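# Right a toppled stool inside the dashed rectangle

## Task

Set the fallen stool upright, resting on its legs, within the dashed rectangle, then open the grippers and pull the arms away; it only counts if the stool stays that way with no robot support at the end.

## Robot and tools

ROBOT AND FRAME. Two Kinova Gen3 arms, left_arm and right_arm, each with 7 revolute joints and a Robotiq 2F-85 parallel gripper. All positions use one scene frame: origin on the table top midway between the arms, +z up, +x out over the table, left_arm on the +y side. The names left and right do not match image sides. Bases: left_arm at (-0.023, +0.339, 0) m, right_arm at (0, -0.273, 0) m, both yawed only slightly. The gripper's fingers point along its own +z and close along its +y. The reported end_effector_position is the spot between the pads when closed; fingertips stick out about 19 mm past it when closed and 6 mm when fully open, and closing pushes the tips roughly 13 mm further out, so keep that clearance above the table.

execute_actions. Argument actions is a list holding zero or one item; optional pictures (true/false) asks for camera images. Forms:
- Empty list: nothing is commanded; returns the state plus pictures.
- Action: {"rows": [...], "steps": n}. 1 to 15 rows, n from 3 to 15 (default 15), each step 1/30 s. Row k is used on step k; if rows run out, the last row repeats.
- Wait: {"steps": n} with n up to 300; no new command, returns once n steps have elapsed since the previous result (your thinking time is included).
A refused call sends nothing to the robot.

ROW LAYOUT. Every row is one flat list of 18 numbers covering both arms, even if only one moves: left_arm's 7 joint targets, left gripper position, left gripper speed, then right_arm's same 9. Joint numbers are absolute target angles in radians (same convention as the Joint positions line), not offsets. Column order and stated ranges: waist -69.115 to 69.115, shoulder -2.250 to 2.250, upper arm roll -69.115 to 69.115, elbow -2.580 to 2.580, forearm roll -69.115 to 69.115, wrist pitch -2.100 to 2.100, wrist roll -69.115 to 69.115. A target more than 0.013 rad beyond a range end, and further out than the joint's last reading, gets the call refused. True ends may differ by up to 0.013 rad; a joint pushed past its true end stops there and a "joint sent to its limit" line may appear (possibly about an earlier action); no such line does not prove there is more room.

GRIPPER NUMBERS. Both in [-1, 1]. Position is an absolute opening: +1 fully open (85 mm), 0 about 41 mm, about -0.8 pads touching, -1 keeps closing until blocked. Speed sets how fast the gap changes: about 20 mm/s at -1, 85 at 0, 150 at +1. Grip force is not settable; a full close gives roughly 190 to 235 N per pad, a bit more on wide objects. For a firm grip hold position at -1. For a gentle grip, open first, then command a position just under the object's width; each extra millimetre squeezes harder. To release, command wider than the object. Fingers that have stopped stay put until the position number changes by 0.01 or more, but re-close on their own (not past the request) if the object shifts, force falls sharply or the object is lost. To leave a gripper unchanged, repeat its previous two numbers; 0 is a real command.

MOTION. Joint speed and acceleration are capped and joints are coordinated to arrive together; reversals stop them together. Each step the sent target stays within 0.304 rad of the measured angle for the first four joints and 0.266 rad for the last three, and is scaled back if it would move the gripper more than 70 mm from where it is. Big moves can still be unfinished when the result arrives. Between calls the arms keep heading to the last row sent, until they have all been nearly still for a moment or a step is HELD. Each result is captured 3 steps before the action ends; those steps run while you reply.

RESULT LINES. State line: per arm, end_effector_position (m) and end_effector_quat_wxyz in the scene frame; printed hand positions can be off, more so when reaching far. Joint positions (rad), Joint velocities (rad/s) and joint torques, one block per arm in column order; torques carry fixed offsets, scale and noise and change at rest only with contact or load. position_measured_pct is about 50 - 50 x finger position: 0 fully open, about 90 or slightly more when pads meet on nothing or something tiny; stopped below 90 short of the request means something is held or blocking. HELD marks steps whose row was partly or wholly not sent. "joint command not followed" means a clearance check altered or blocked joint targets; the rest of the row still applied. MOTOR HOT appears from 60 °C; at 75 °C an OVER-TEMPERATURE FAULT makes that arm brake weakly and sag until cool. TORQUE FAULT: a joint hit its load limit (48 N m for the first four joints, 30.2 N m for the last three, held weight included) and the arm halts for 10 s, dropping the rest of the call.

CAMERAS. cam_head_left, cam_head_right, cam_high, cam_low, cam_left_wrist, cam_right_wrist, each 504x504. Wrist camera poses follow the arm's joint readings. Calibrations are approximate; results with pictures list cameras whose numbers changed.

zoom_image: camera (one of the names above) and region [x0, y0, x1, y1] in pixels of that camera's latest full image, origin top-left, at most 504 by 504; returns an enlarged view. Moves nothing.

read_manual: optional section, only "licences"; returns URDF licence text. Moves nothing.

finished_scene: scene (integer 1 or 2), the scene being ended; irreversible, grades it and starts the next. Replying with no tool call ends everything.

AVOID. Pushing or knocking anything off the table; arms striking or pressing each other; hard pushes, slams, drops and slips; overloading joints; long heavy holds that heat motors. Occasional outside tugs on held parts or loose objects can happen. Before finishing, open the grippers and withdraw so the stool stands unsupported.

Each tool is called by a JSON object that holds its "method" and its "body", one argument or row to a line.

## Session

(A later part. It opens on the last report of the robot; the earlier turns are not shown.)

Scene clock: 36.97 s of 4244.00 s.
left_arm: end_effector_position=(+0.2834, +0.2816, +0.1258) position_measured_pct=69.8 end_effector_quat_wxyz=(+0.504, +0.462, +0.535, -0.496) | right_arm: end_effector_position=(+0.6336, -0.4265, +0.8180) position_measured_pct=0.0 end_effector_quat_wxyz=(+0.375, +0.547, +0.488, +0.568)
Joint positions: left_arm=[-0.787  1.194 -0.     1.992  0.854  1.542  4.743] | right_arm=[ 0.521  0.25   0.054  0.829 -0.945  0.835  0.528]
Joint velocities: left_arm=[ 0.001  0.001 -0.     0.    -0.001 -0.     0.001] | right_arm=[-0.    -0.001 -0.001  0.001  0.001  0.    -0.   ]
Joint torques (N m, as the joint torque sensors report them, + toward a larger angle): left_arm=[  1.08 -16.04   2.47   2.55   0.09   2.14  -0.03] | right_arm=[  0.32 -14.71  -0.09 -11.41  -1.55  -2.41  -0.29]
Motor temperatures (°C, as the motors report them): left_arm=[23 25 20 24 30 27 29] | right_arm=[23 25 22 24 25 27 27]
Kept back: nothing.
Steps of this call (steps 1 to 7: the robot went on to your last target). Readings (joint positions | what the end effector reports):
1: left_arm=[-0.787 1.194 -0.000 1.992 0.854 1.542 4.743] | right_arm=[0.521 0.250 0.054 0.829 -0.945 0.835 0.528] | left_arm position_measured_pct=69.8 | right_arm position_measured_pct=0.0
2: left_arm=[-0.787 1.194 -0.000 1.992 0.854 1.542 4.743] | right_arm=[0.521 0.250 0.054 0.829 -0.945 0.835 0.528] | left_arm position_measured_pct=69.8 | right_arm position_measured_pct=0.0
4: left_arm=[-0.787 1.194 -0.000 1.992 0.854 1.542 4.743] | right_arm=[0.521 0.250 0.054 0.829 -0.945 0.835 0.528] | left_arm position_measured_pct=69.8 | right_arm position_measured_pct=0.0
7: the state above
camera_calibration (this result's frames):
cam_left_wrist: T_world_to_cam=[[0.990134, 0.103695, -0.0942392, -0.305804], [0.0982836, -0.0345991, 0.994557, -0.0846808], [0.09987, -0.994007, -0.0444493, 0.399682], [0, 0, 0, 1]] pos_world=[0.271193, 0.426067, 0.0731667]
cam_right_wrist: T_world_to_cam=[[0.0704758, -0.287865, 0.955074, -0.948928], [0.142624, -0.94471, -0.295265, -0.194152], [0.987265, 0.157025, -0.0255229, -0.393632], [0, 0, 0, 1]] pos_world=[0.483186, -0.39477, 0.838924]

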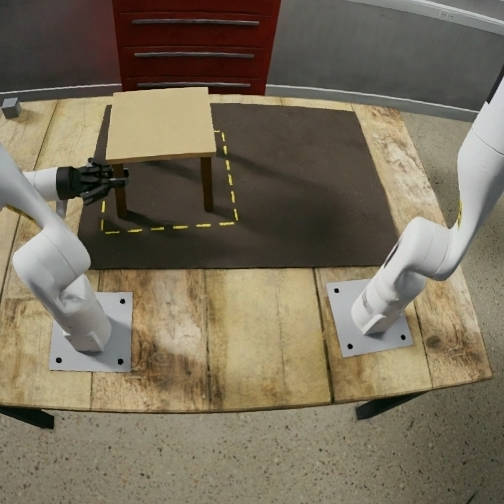

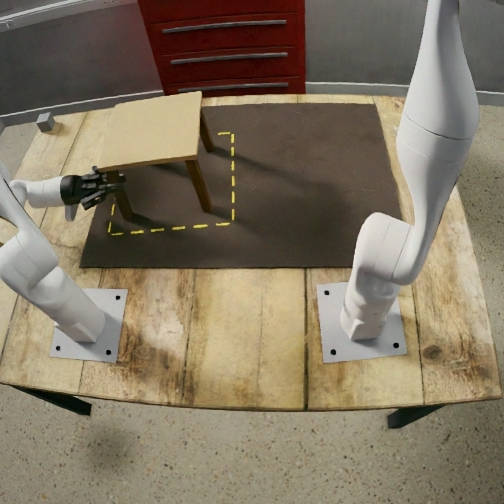

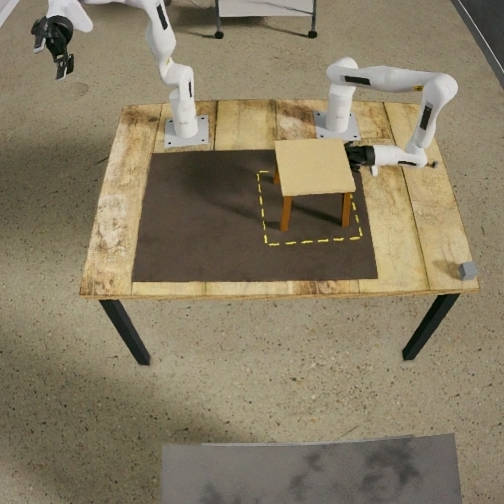

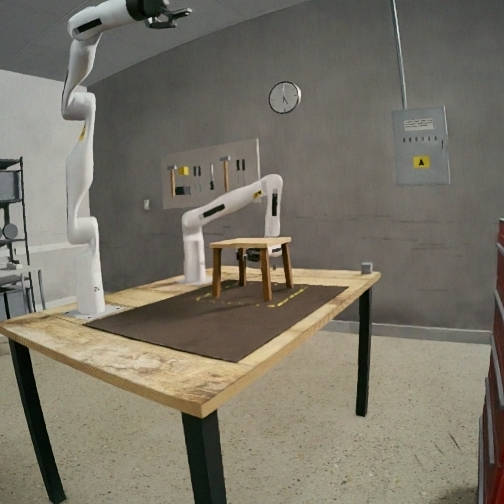

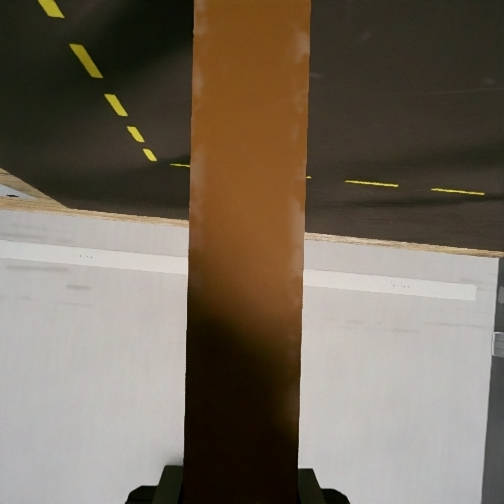

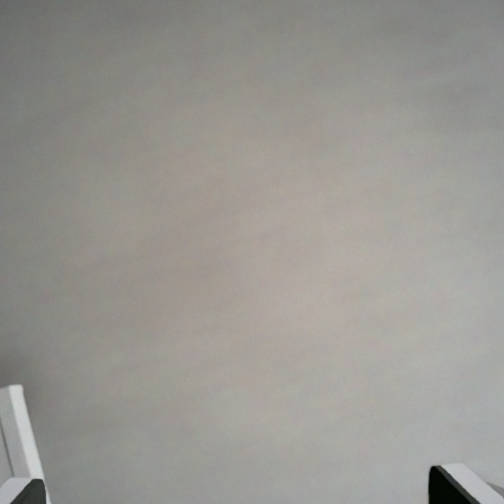

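{"method": "execute_actions", "body": {
  "actions": [
    {"rows":[
[-0.7862,1.1954,0,1.9921,0.8551,1.5407,4.7428,0.7,0.8,0.521,0.25,0.054,0.829,-0.945,0.835,0.528,1,0],
[-0.7862,1.1954,0,1.9921,0.8551,1.5407,4.7428,0.7,0.8,0.521,0.25,0.054,0.829,-0.945,0.835,0.528,1,0],
[-0.7862,1.1954,0,1.9921,0.8551,1.5407,4.7428,0.7,0.8,0.521,0.25,0.054,0.829,-0.945,0.835,0.528,1,0],
[-0.7862,1.1954,0,1.9921,0.8551,1.5407,4.7428,0.7,1,0.521,0.25,0.054,0.829,-0.945,0.835,0.528,1,0],
[-0.7862,1.1954,0,1.9921,0.8551,1.5407,4.7428,0.7,1,0.521,0.25,0.054,0.829,-0.945,0.835,0.528,1,0],
[-0.7862,1.1954,0,1.9921,0.8551,1.5407,4.7428,0.7,1,0.521,0.25,0.054,0.829,-0.945,0.835,0.528,1,0],
[-0.7883,1.1954,0,1.9921,0.8551,1.5407,4.7428,0.7,1,0.521,0.25,0.054,0.829,-0.945,0.835,0.528,1,0],
[-0.7945,1.1954,0,1.9921,0.8551,1.5407,4.7428,0.7,1,0.521,0.25,0.054,0.829,-0.945,0.835,0.528,1,0],
[-0.8044,1.1954,0,1.9921,0.8551,1.5407,4.7428,0.7,1,0.521,0.25,0.054,0.829,-0.945,0.835,0.528,1,0],
[-0.8178,1.1954,0,1.9921,0.8551,1.5407,4.7428,0.7,1,0.521,0.25,0.054,0.829,-0.945,0.835,0.528,1,0],
[-0.8343,1.1954,0,1.9921,0.8551,1.5407,4.7428,0.7,1,0.521,0.25,0.054,0.829,-0.945,0.835,0.528,1,0],
[-0.8538,1.1954,0,1.9921,0.8551,1.5407,4.7428,0.7,1,0.521,0.25,0.054,0.829,-0.945,0.835,0.528,1,0],
[-0.8759,1.1954,0,1.9921,0.8551,1.5407,4.7428,0.7,1,0.521,0.25,0.054,0.829,-0.945,0.835,0.528,1,0],
[-0.9002,1.1954,0,1.9921,0.8551,1.5407,4.7428,0.7,1,0.521,0.25,0.054,0.829,-0.945,0.835,0.528,1,0],
[-0.9266,1.1954,0,1.9921,0.8551,1.5407,4.7428,0.7,1,0.521,0.25,0.054,0.829,-0.945,0.835,0.528,1,0]
],"steps":15}
  ]
}}

{"method": "execute_actions", "body": {
  "actions": [
    {"rows":[
[-0.9547,1.1954,0,1.9921,0.8551,1.5407,4.7428,0.7,1,0.521,0.25,0.054,0.829,-0.945,0.835,0.528,1,0],
[-0.9843,1.1936,0,1.9921,0.8551,1.5407,4.7428,0.7,1,0.521,0.25,0.054,0.829,-0.945,0.835,0.528,1,0],
[-1.0150,1.1885,0,1.9921,0.8551,1.5407,4.7428,0.7,1,0.521,0.25,0.054,0.829,-0.945,0.835,0.528,1,0],
[-1.0466,1.1805,0,1.9921,0.8551,1.5407,4.7428,0.7,1,0.521,0.25,0.054,0.829,-0.945,0.835,0.528,1,0],
[-1.0787,1.1699,0,1.9921,0.8551,1.5407,4.7428,0.7,1,0.521,0.25,0.054,0.829,-0.945,0.835,0.528,1,0],
[-1.1112,1.1571,0,1.9921,0.8551,1.5407,4.7428,0.7,1,0.521,0.25,0.054,0.829,-0.945,0.835,0.528,1,0],
[-1.1437,1.1425,0,1.9921,0.8551,1.5407,4.7428,0.7,1,0.521,0.25,0.054,0.829,-0.945,0.835,0.528,1,0],
[-1.1758,1.1264,0,1.9921,0.8551,1.5407,4.7428,0.7,1,0.521,0.25,0.054,0.829,-0.945,0.835,0.528,1,0],
[-1.2074,1.1092,0,1.9921,0.8551,1.5407,4.7428,0.7,1,0.521,0.25,0.054,0.829,-0.945,0.835,0.528,1,0],
[-1.2381,1.0912,0,1.9921,0.8551,1.5407,4.7428,0.7,1,0.521,0.25,0.054,0.829,-0.945,0.835,0.528,1,0],
[-1.2677,1.0729,0,1.9921,0.8551,1.5407,4.7428,0.7,1,0.521,0.25,0.054,0.829,-0.945,0.835,0.528,1,0],
[-1.2958,1.0546,0,1.9921,0.8551,1.5407,4.7428,0.7,1,0.521,0.25,0.054,0.829,-0.945,0.835,0.528,1,0],
[-1.3222,1.0366,0,1.9921,0.8551,1.5407,4.7428,0.7,1,0.521,0.25,0.054,0.829,-0.945,0.835,0.528,1,0],
[-1.3465,1.0194,0,1.9921,0.8551,1.5407,4.7428,0.7,1,0.521,0.25,0.054,0.829,-0.945,0.835,0.528,1,0],
[-1.3686,1.0033,0,1.9921,0.8551,1.5407,4.7428,0.7,1,0.521,0.25,0.054,0.829,-0.945,0.835,0.528,1,0]
],"steps":15}
  ]
}}

{"method": "execute_actions", "body": {
  "actions": [
    {"rows":[
[-1.3881,0.9887,0,1.9921,0.8551,1.5407,4.7428,0.7,1,0.521,0.25,0.054,0.829,-0.945,0.835,0.528,1,0],
[-1.4046,0.9759,0,1.9921,0.8551,1.5407,4.7428,0.7,1,0.521,0.25,0.054,0.829,-0.945,0.835,0.528,1,0],
[-1.4180,0.9653,0,1.9921,0.8551,1.5407,4.7428,0.7,1,0.521,0.25,0.054,0.829,-0.945,0.835,0.528,1,0],
[-1.4279,0.9573,0,1.9921,0.8551,1.5407,4.7428,0.7,1,0.521,0.25,0.054,0.829,-0.945,0.835,0.528,1,0],
[-1.4341,0.9522,0,1.9921,0.8551,1.5407,4.7428,0.7,1,0.521,0.25,0.054,0.829,-0.945,0.835,0.528,1,0],
[-1.4362,0.9504,0,1.9921,0.8551,1.5407,4.7428,0.7,1,0.521,0.25,0.054,0.829,-0.945,0.835,0.528,1,0]
],"steps":12}
  ],
  "pictures": true
}}

Scene clock: 38.70 s of 4244.00 s.
left_arm: end_effector_position=(+0.2855, +0.2929, +0.1252) position_measured_pct=22.6 end_effector_quat_wxyz=(+0.513, +0.452, +0.543, -0.487) | right_arm: end_effector_position=(+0.6336, -0.4265, +0.8180) position_measured_pct=0.0 end_effector_quat_wxyz=(+0.375, +0.547, +0.488, +0.568)
Joint positions: left_arm=[-0.825  1.195  0.001  1.992  0.855  1.541  4.743] | right_arm=[ 0.521  0.25   0.054  0.829 -0.945  0.835  0.528]
Joint velocities: left_arm=[-0.391  0.002 -0.002 -0.001  0.001  0.002  0.   ] | right_arm=[ 0.    -0.001 -0.001 -0.001 -0.001  0.001 -0.   ]
Joint torques (N m, as the joint torque sensors report them, + toward a larger angle): left_arm=[ -0.99 -17.16   1.61   2.82  -0.29   2.72   0.22] | right_arm=[  0.83 -14.74  -0.66 -11.    -1.74  -2.3   -0.12]
Motor temperatures (°C, as the motors report them): left_arm=[23 25 20 24 30 27 29] | right_arm=[23 25 22 24 25 27 27]
Steps of this call (steps 1 to 15: the robot went on to your last target; steps 16 to 40: nothing new was sent; steps 41 to 52: the first 12 steps of this action). Readings (joint positions | what the end effector reports):
41: left_arm=[-0.787 1.194 -0.000 1.992 0.854 1.542 4.743] | right_arm=[0.521 0.250 0.054 0.829 -0.945 0.835 0.528] | left_arm position_measured_pct=69.8 | right_arm position_measured_pct=0.0
42: left_arm=[-0.787 1.194 -0.000 1.993 0.855 1.542 4.743] | right_arm=[0.521 0.250 0.054 0.829 -0.945 0.835 0.528] | left_arm position_measured_pct=69.4 | right_arm position_measured_pct=0.0
44: left_arm=[-0.787 1.195 -0.000 1.992 0.855 1.541 4.743] | right_arm=[0.521 0.250 0.054 0.829 -0.945 0.835 0.528] | left_arm position_measured_pct=62.7 | right_arm position_measured_pct=0.0
48: left_arm=[-0.790 1.195 0.000 1.992 0.855 1.541 4.743] | right_arm=[0.521 0.250 0.054 0.829 -0.945 0.835 0.528] | left_arm position_measured_pct=42.9 | right_arm position_measured_pct=0.0
52: the state above

Scene clock: 39.20 s of 4244.00 s.
left_arm: end_effector_position=(+0.2860, +0.4172, +0.1388) position_measured_pct=15.1 end_effector_quat_wxyz=(+0.589, +0.373, +0.622, -0.358) | right_arm: end_effector_position=(+0.6336, -0.4265, +0.8180) position_measured_pct=0.0 end_effector_quat_wxyz=(+0.375, +0.547, +0.488, +0.568)
Joint positions: left_arm=[-1.189  1.118  0.     1.992  0.855  1.54   4.743] | right_arm=[ 0.521  0.25   0.054  0.829 -0.945  0.835  0.528]
Joint velocities: left_arm=[-0.888 -0.537 -0.001 -0.004  0.004  0.009 -0.001] | right_arm=[0.    0.    0.001 0.001 0.001 0.    0.   ]
Joint torques (N m, as the joint torque sensors report them, + toward a larger angle): left_arm=[  0.63 -16.67   1.69   2.55  -0.48   2.82   0.19] | right_arm=[  0.29 -14.74  -0.48 -11.47  -1.75  -2.23  -0.2 ]
Motor temperatures (°C, as the motors report them): left_arm=[23 25 20 24 30 27 29] | right_arm=[23 25 22 24 25 27 27]
Steps of this call (steps 1 to 3: the last 3 steps of your previous action; steps 4 to 15: the first 12 steps of this action). Readings (joint positions | what the end effector reports):
4: left_arm=[-0.893 1.195 0.001 1.992 0.855 1.541 4.743] | right_arm=[0.521 0.250 0.054 0.829 -0.945 0.835 0.528] | left_arm position_measured_pct=15.5 | right_arm position_measured_pct=0.0
5: left_arm=[-0.915 1.195 0.001 1.992 0.855 1.541 4.743] | right_arm=[0.521 0.250 0.054 0.829 -0.945 0.835 0.528] | left_arm position_measured_pct=15.1 | right_arm position_measured_pct=0.0
7: left_arm=[-0.962 1.195 0.000 1.992 0.855 1.541 4.743] | right_arm=[0.521 0.250 0.054 0.829 -0.945 0.835 0.528] | left_arm position_measured_pct=15.1 | right_arm position_measured_pct=0.0
11: left_arm=[-1.071 1.178 0.000 1.992 0.855 1.540 4.743] | right_arm=[0.521 0.250 0.054 0.829 -0.945 0.835 0.528] | left_arm position_measured_pct=15.1 | right_arm position_measured_pct=0.0
15: the state above

Scene clock: 39.60 s of 4244.00 s.
left_arm: end_effector_position=(+0.2614, +0.5094, +0.1704) position_measured_pct=15.1 end_effector_quat_wxyz=(+0.608, +0.348, +0.676, -0.228) | right_arm: end_effector_position=(+0.6336, -0.4265, +0.8180) position_measured_pct=0.0 end_effector_quat_wxyz=(+0.375, +0.547, +0.488, +0.568)
Joint positions: left_arm=[-1.428  0.956 -0.001  1.991  0.855  1.541  4.743] | right_arm=[ 0.521  0.25   0.054  0.829 -0.945  0.835  0.528]
Joint velocities: left_arm=[-0.036 -0.018  0.015  0.008  0.    -0.009 -0.001] | right_arm=[-0.     0.001  0.001  0.001 -0.002  0.001  0.   ]
Joint torques (N m, as the joint torque sensors report them, + toward a larger angle): left_arm=[  1.87 -15.55   2.74   1.04   0.03   2.5    0.08] | right_arm=[  0.38 -14.99  -0.75 -11.21  -1.73  -2.03   0.04]
Motor temperatures (°C, as the motors report them): left_arm=[23 25 20 24 30 27 29] | right_arm=[23 25 22 24 25 27 27]
Steps of this call (steps 1 to 3: the last 3 steps of your previous action; steps 4 to 12: the first 9 steps of this action). Readings (joint positions | what the end effector reports):
4: left_arm=[-1.303 1.046 -0.000 1.992 0.855 1.541 4.743] | right_arm=[0.521 0.250 0.054 0.829 -0.945 0.835 0.528] | left_arm position_measured_pct=15.1 | right_arm position_measured_pct=0.0
5: left_arm=[-1.329 1.028 -0.000 1.992 0.855 1.541 4.743] | right_arm=[0.521 0.250 0.054 0.829 -0.945 0.835 0.528] | left_arm position_measured_pct=15.1 | right_arm position_measured_pct=0.0
7: left_arm=[-1.375 0.996 -0.000 1.992 0.855 1.541 4.743] | right_arm=[0.521 0.250 0.054 0.829 -0.945 0.835 0.528] | left_arm position_measured_pct=15.1 | right_arm position_measured_pct=0.0
11: left_arm=[-1.426 0.957 -0.001 1.991 0.855 1.541 4.743] | right_arm=[0.521 0.250 0.054 0.829 -0.945 0.835 0.528] | left_arm position_measured_pct=15.1 | right_arm position_measured_pct=0.0
12: the state above
camera_calibration (this result's frames):
cam_left_wrist: T_world_to_cam=[[0.730865, 0.676514, 0.0903625, -0.558947], [0.0694306, -0.205402, 0.976212, -0.0213431], [0.678982, -0.707205, -0.197092, 0.358808], [0, 0, 0, 1]] pos_world=[0.166372, 0.627502, 0.142061]
cam_right_wrist: T_world_to_cam=[[0.070476, -0.287865, 0.955074, -0.948928], [0.142624, -0.94471, -0.295265, -0.194152], [0.987265, 0.157025, -0.025523, -0.393631], [0, 0, 0, 1]] pos_world=[0.483186, -0.39477, 0.838924]

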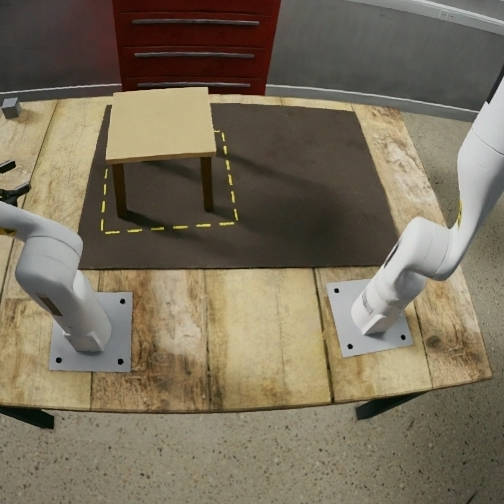

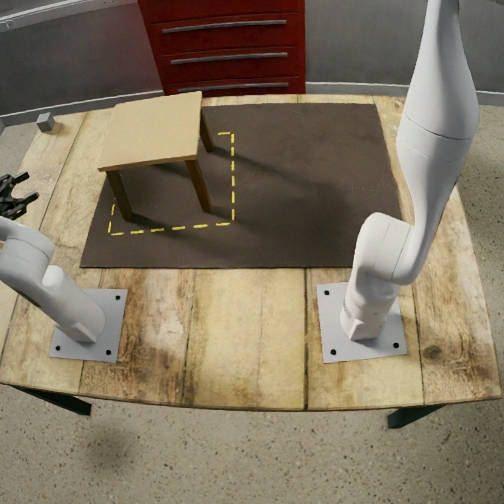

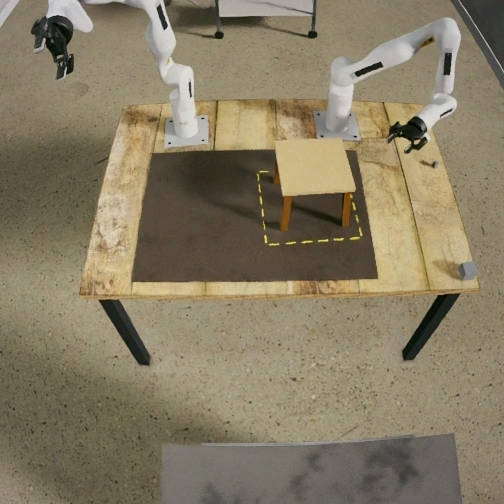

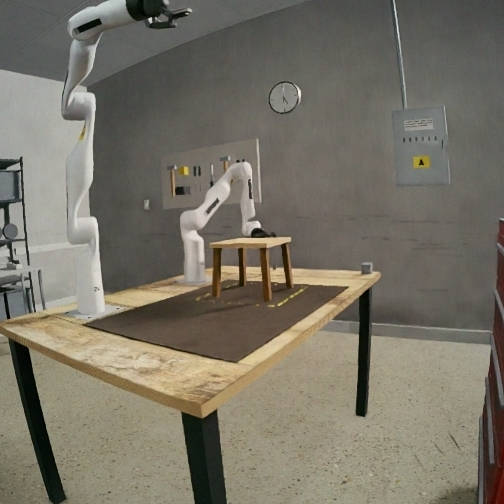

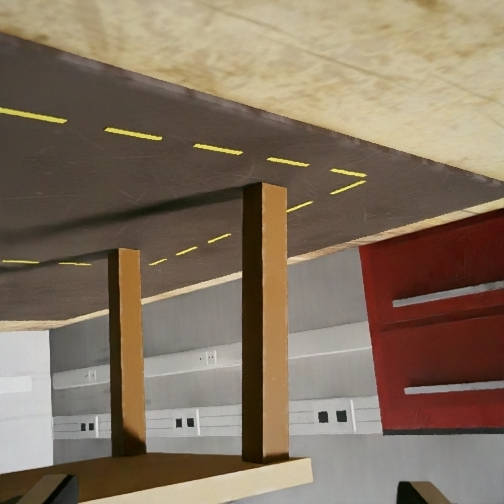

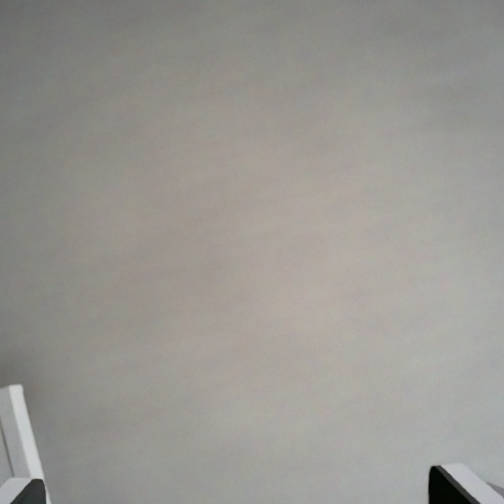

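{"method": "zoom_image", "body": {
  "camera": "cam_high",
  "region": [240, 120, 390, 260]
}}

{"method": "zoom_image", "body": {
  "camera": "cam_head_left",
  "region": [80, 80, 260, 250]
}}

Region (240, 120, 390, 260) of cam_high's 504x504 image, scaled by 3.360, with more detail than that image has; it fills the top 470 rows of this view, and the rest is white.

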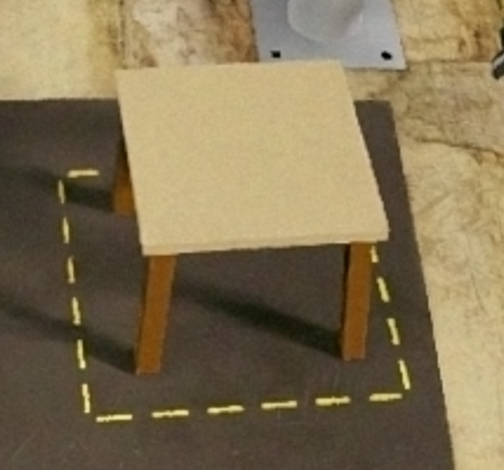

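Region (80, 80, 260, 250) of cam_head_left's 504x504 image, scaled by 2.800, with more detail than that image has.

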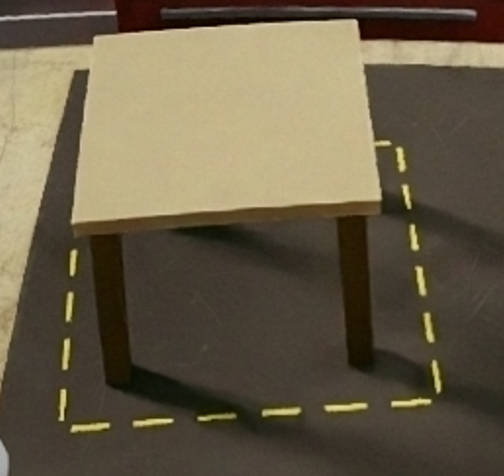

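The stool is upright with all four feet inside the dashed rectangle, and both arms are clear.

{"method": "finished_scene", "body": {
  "scene": 2
}}

The scene is finished: the task was done.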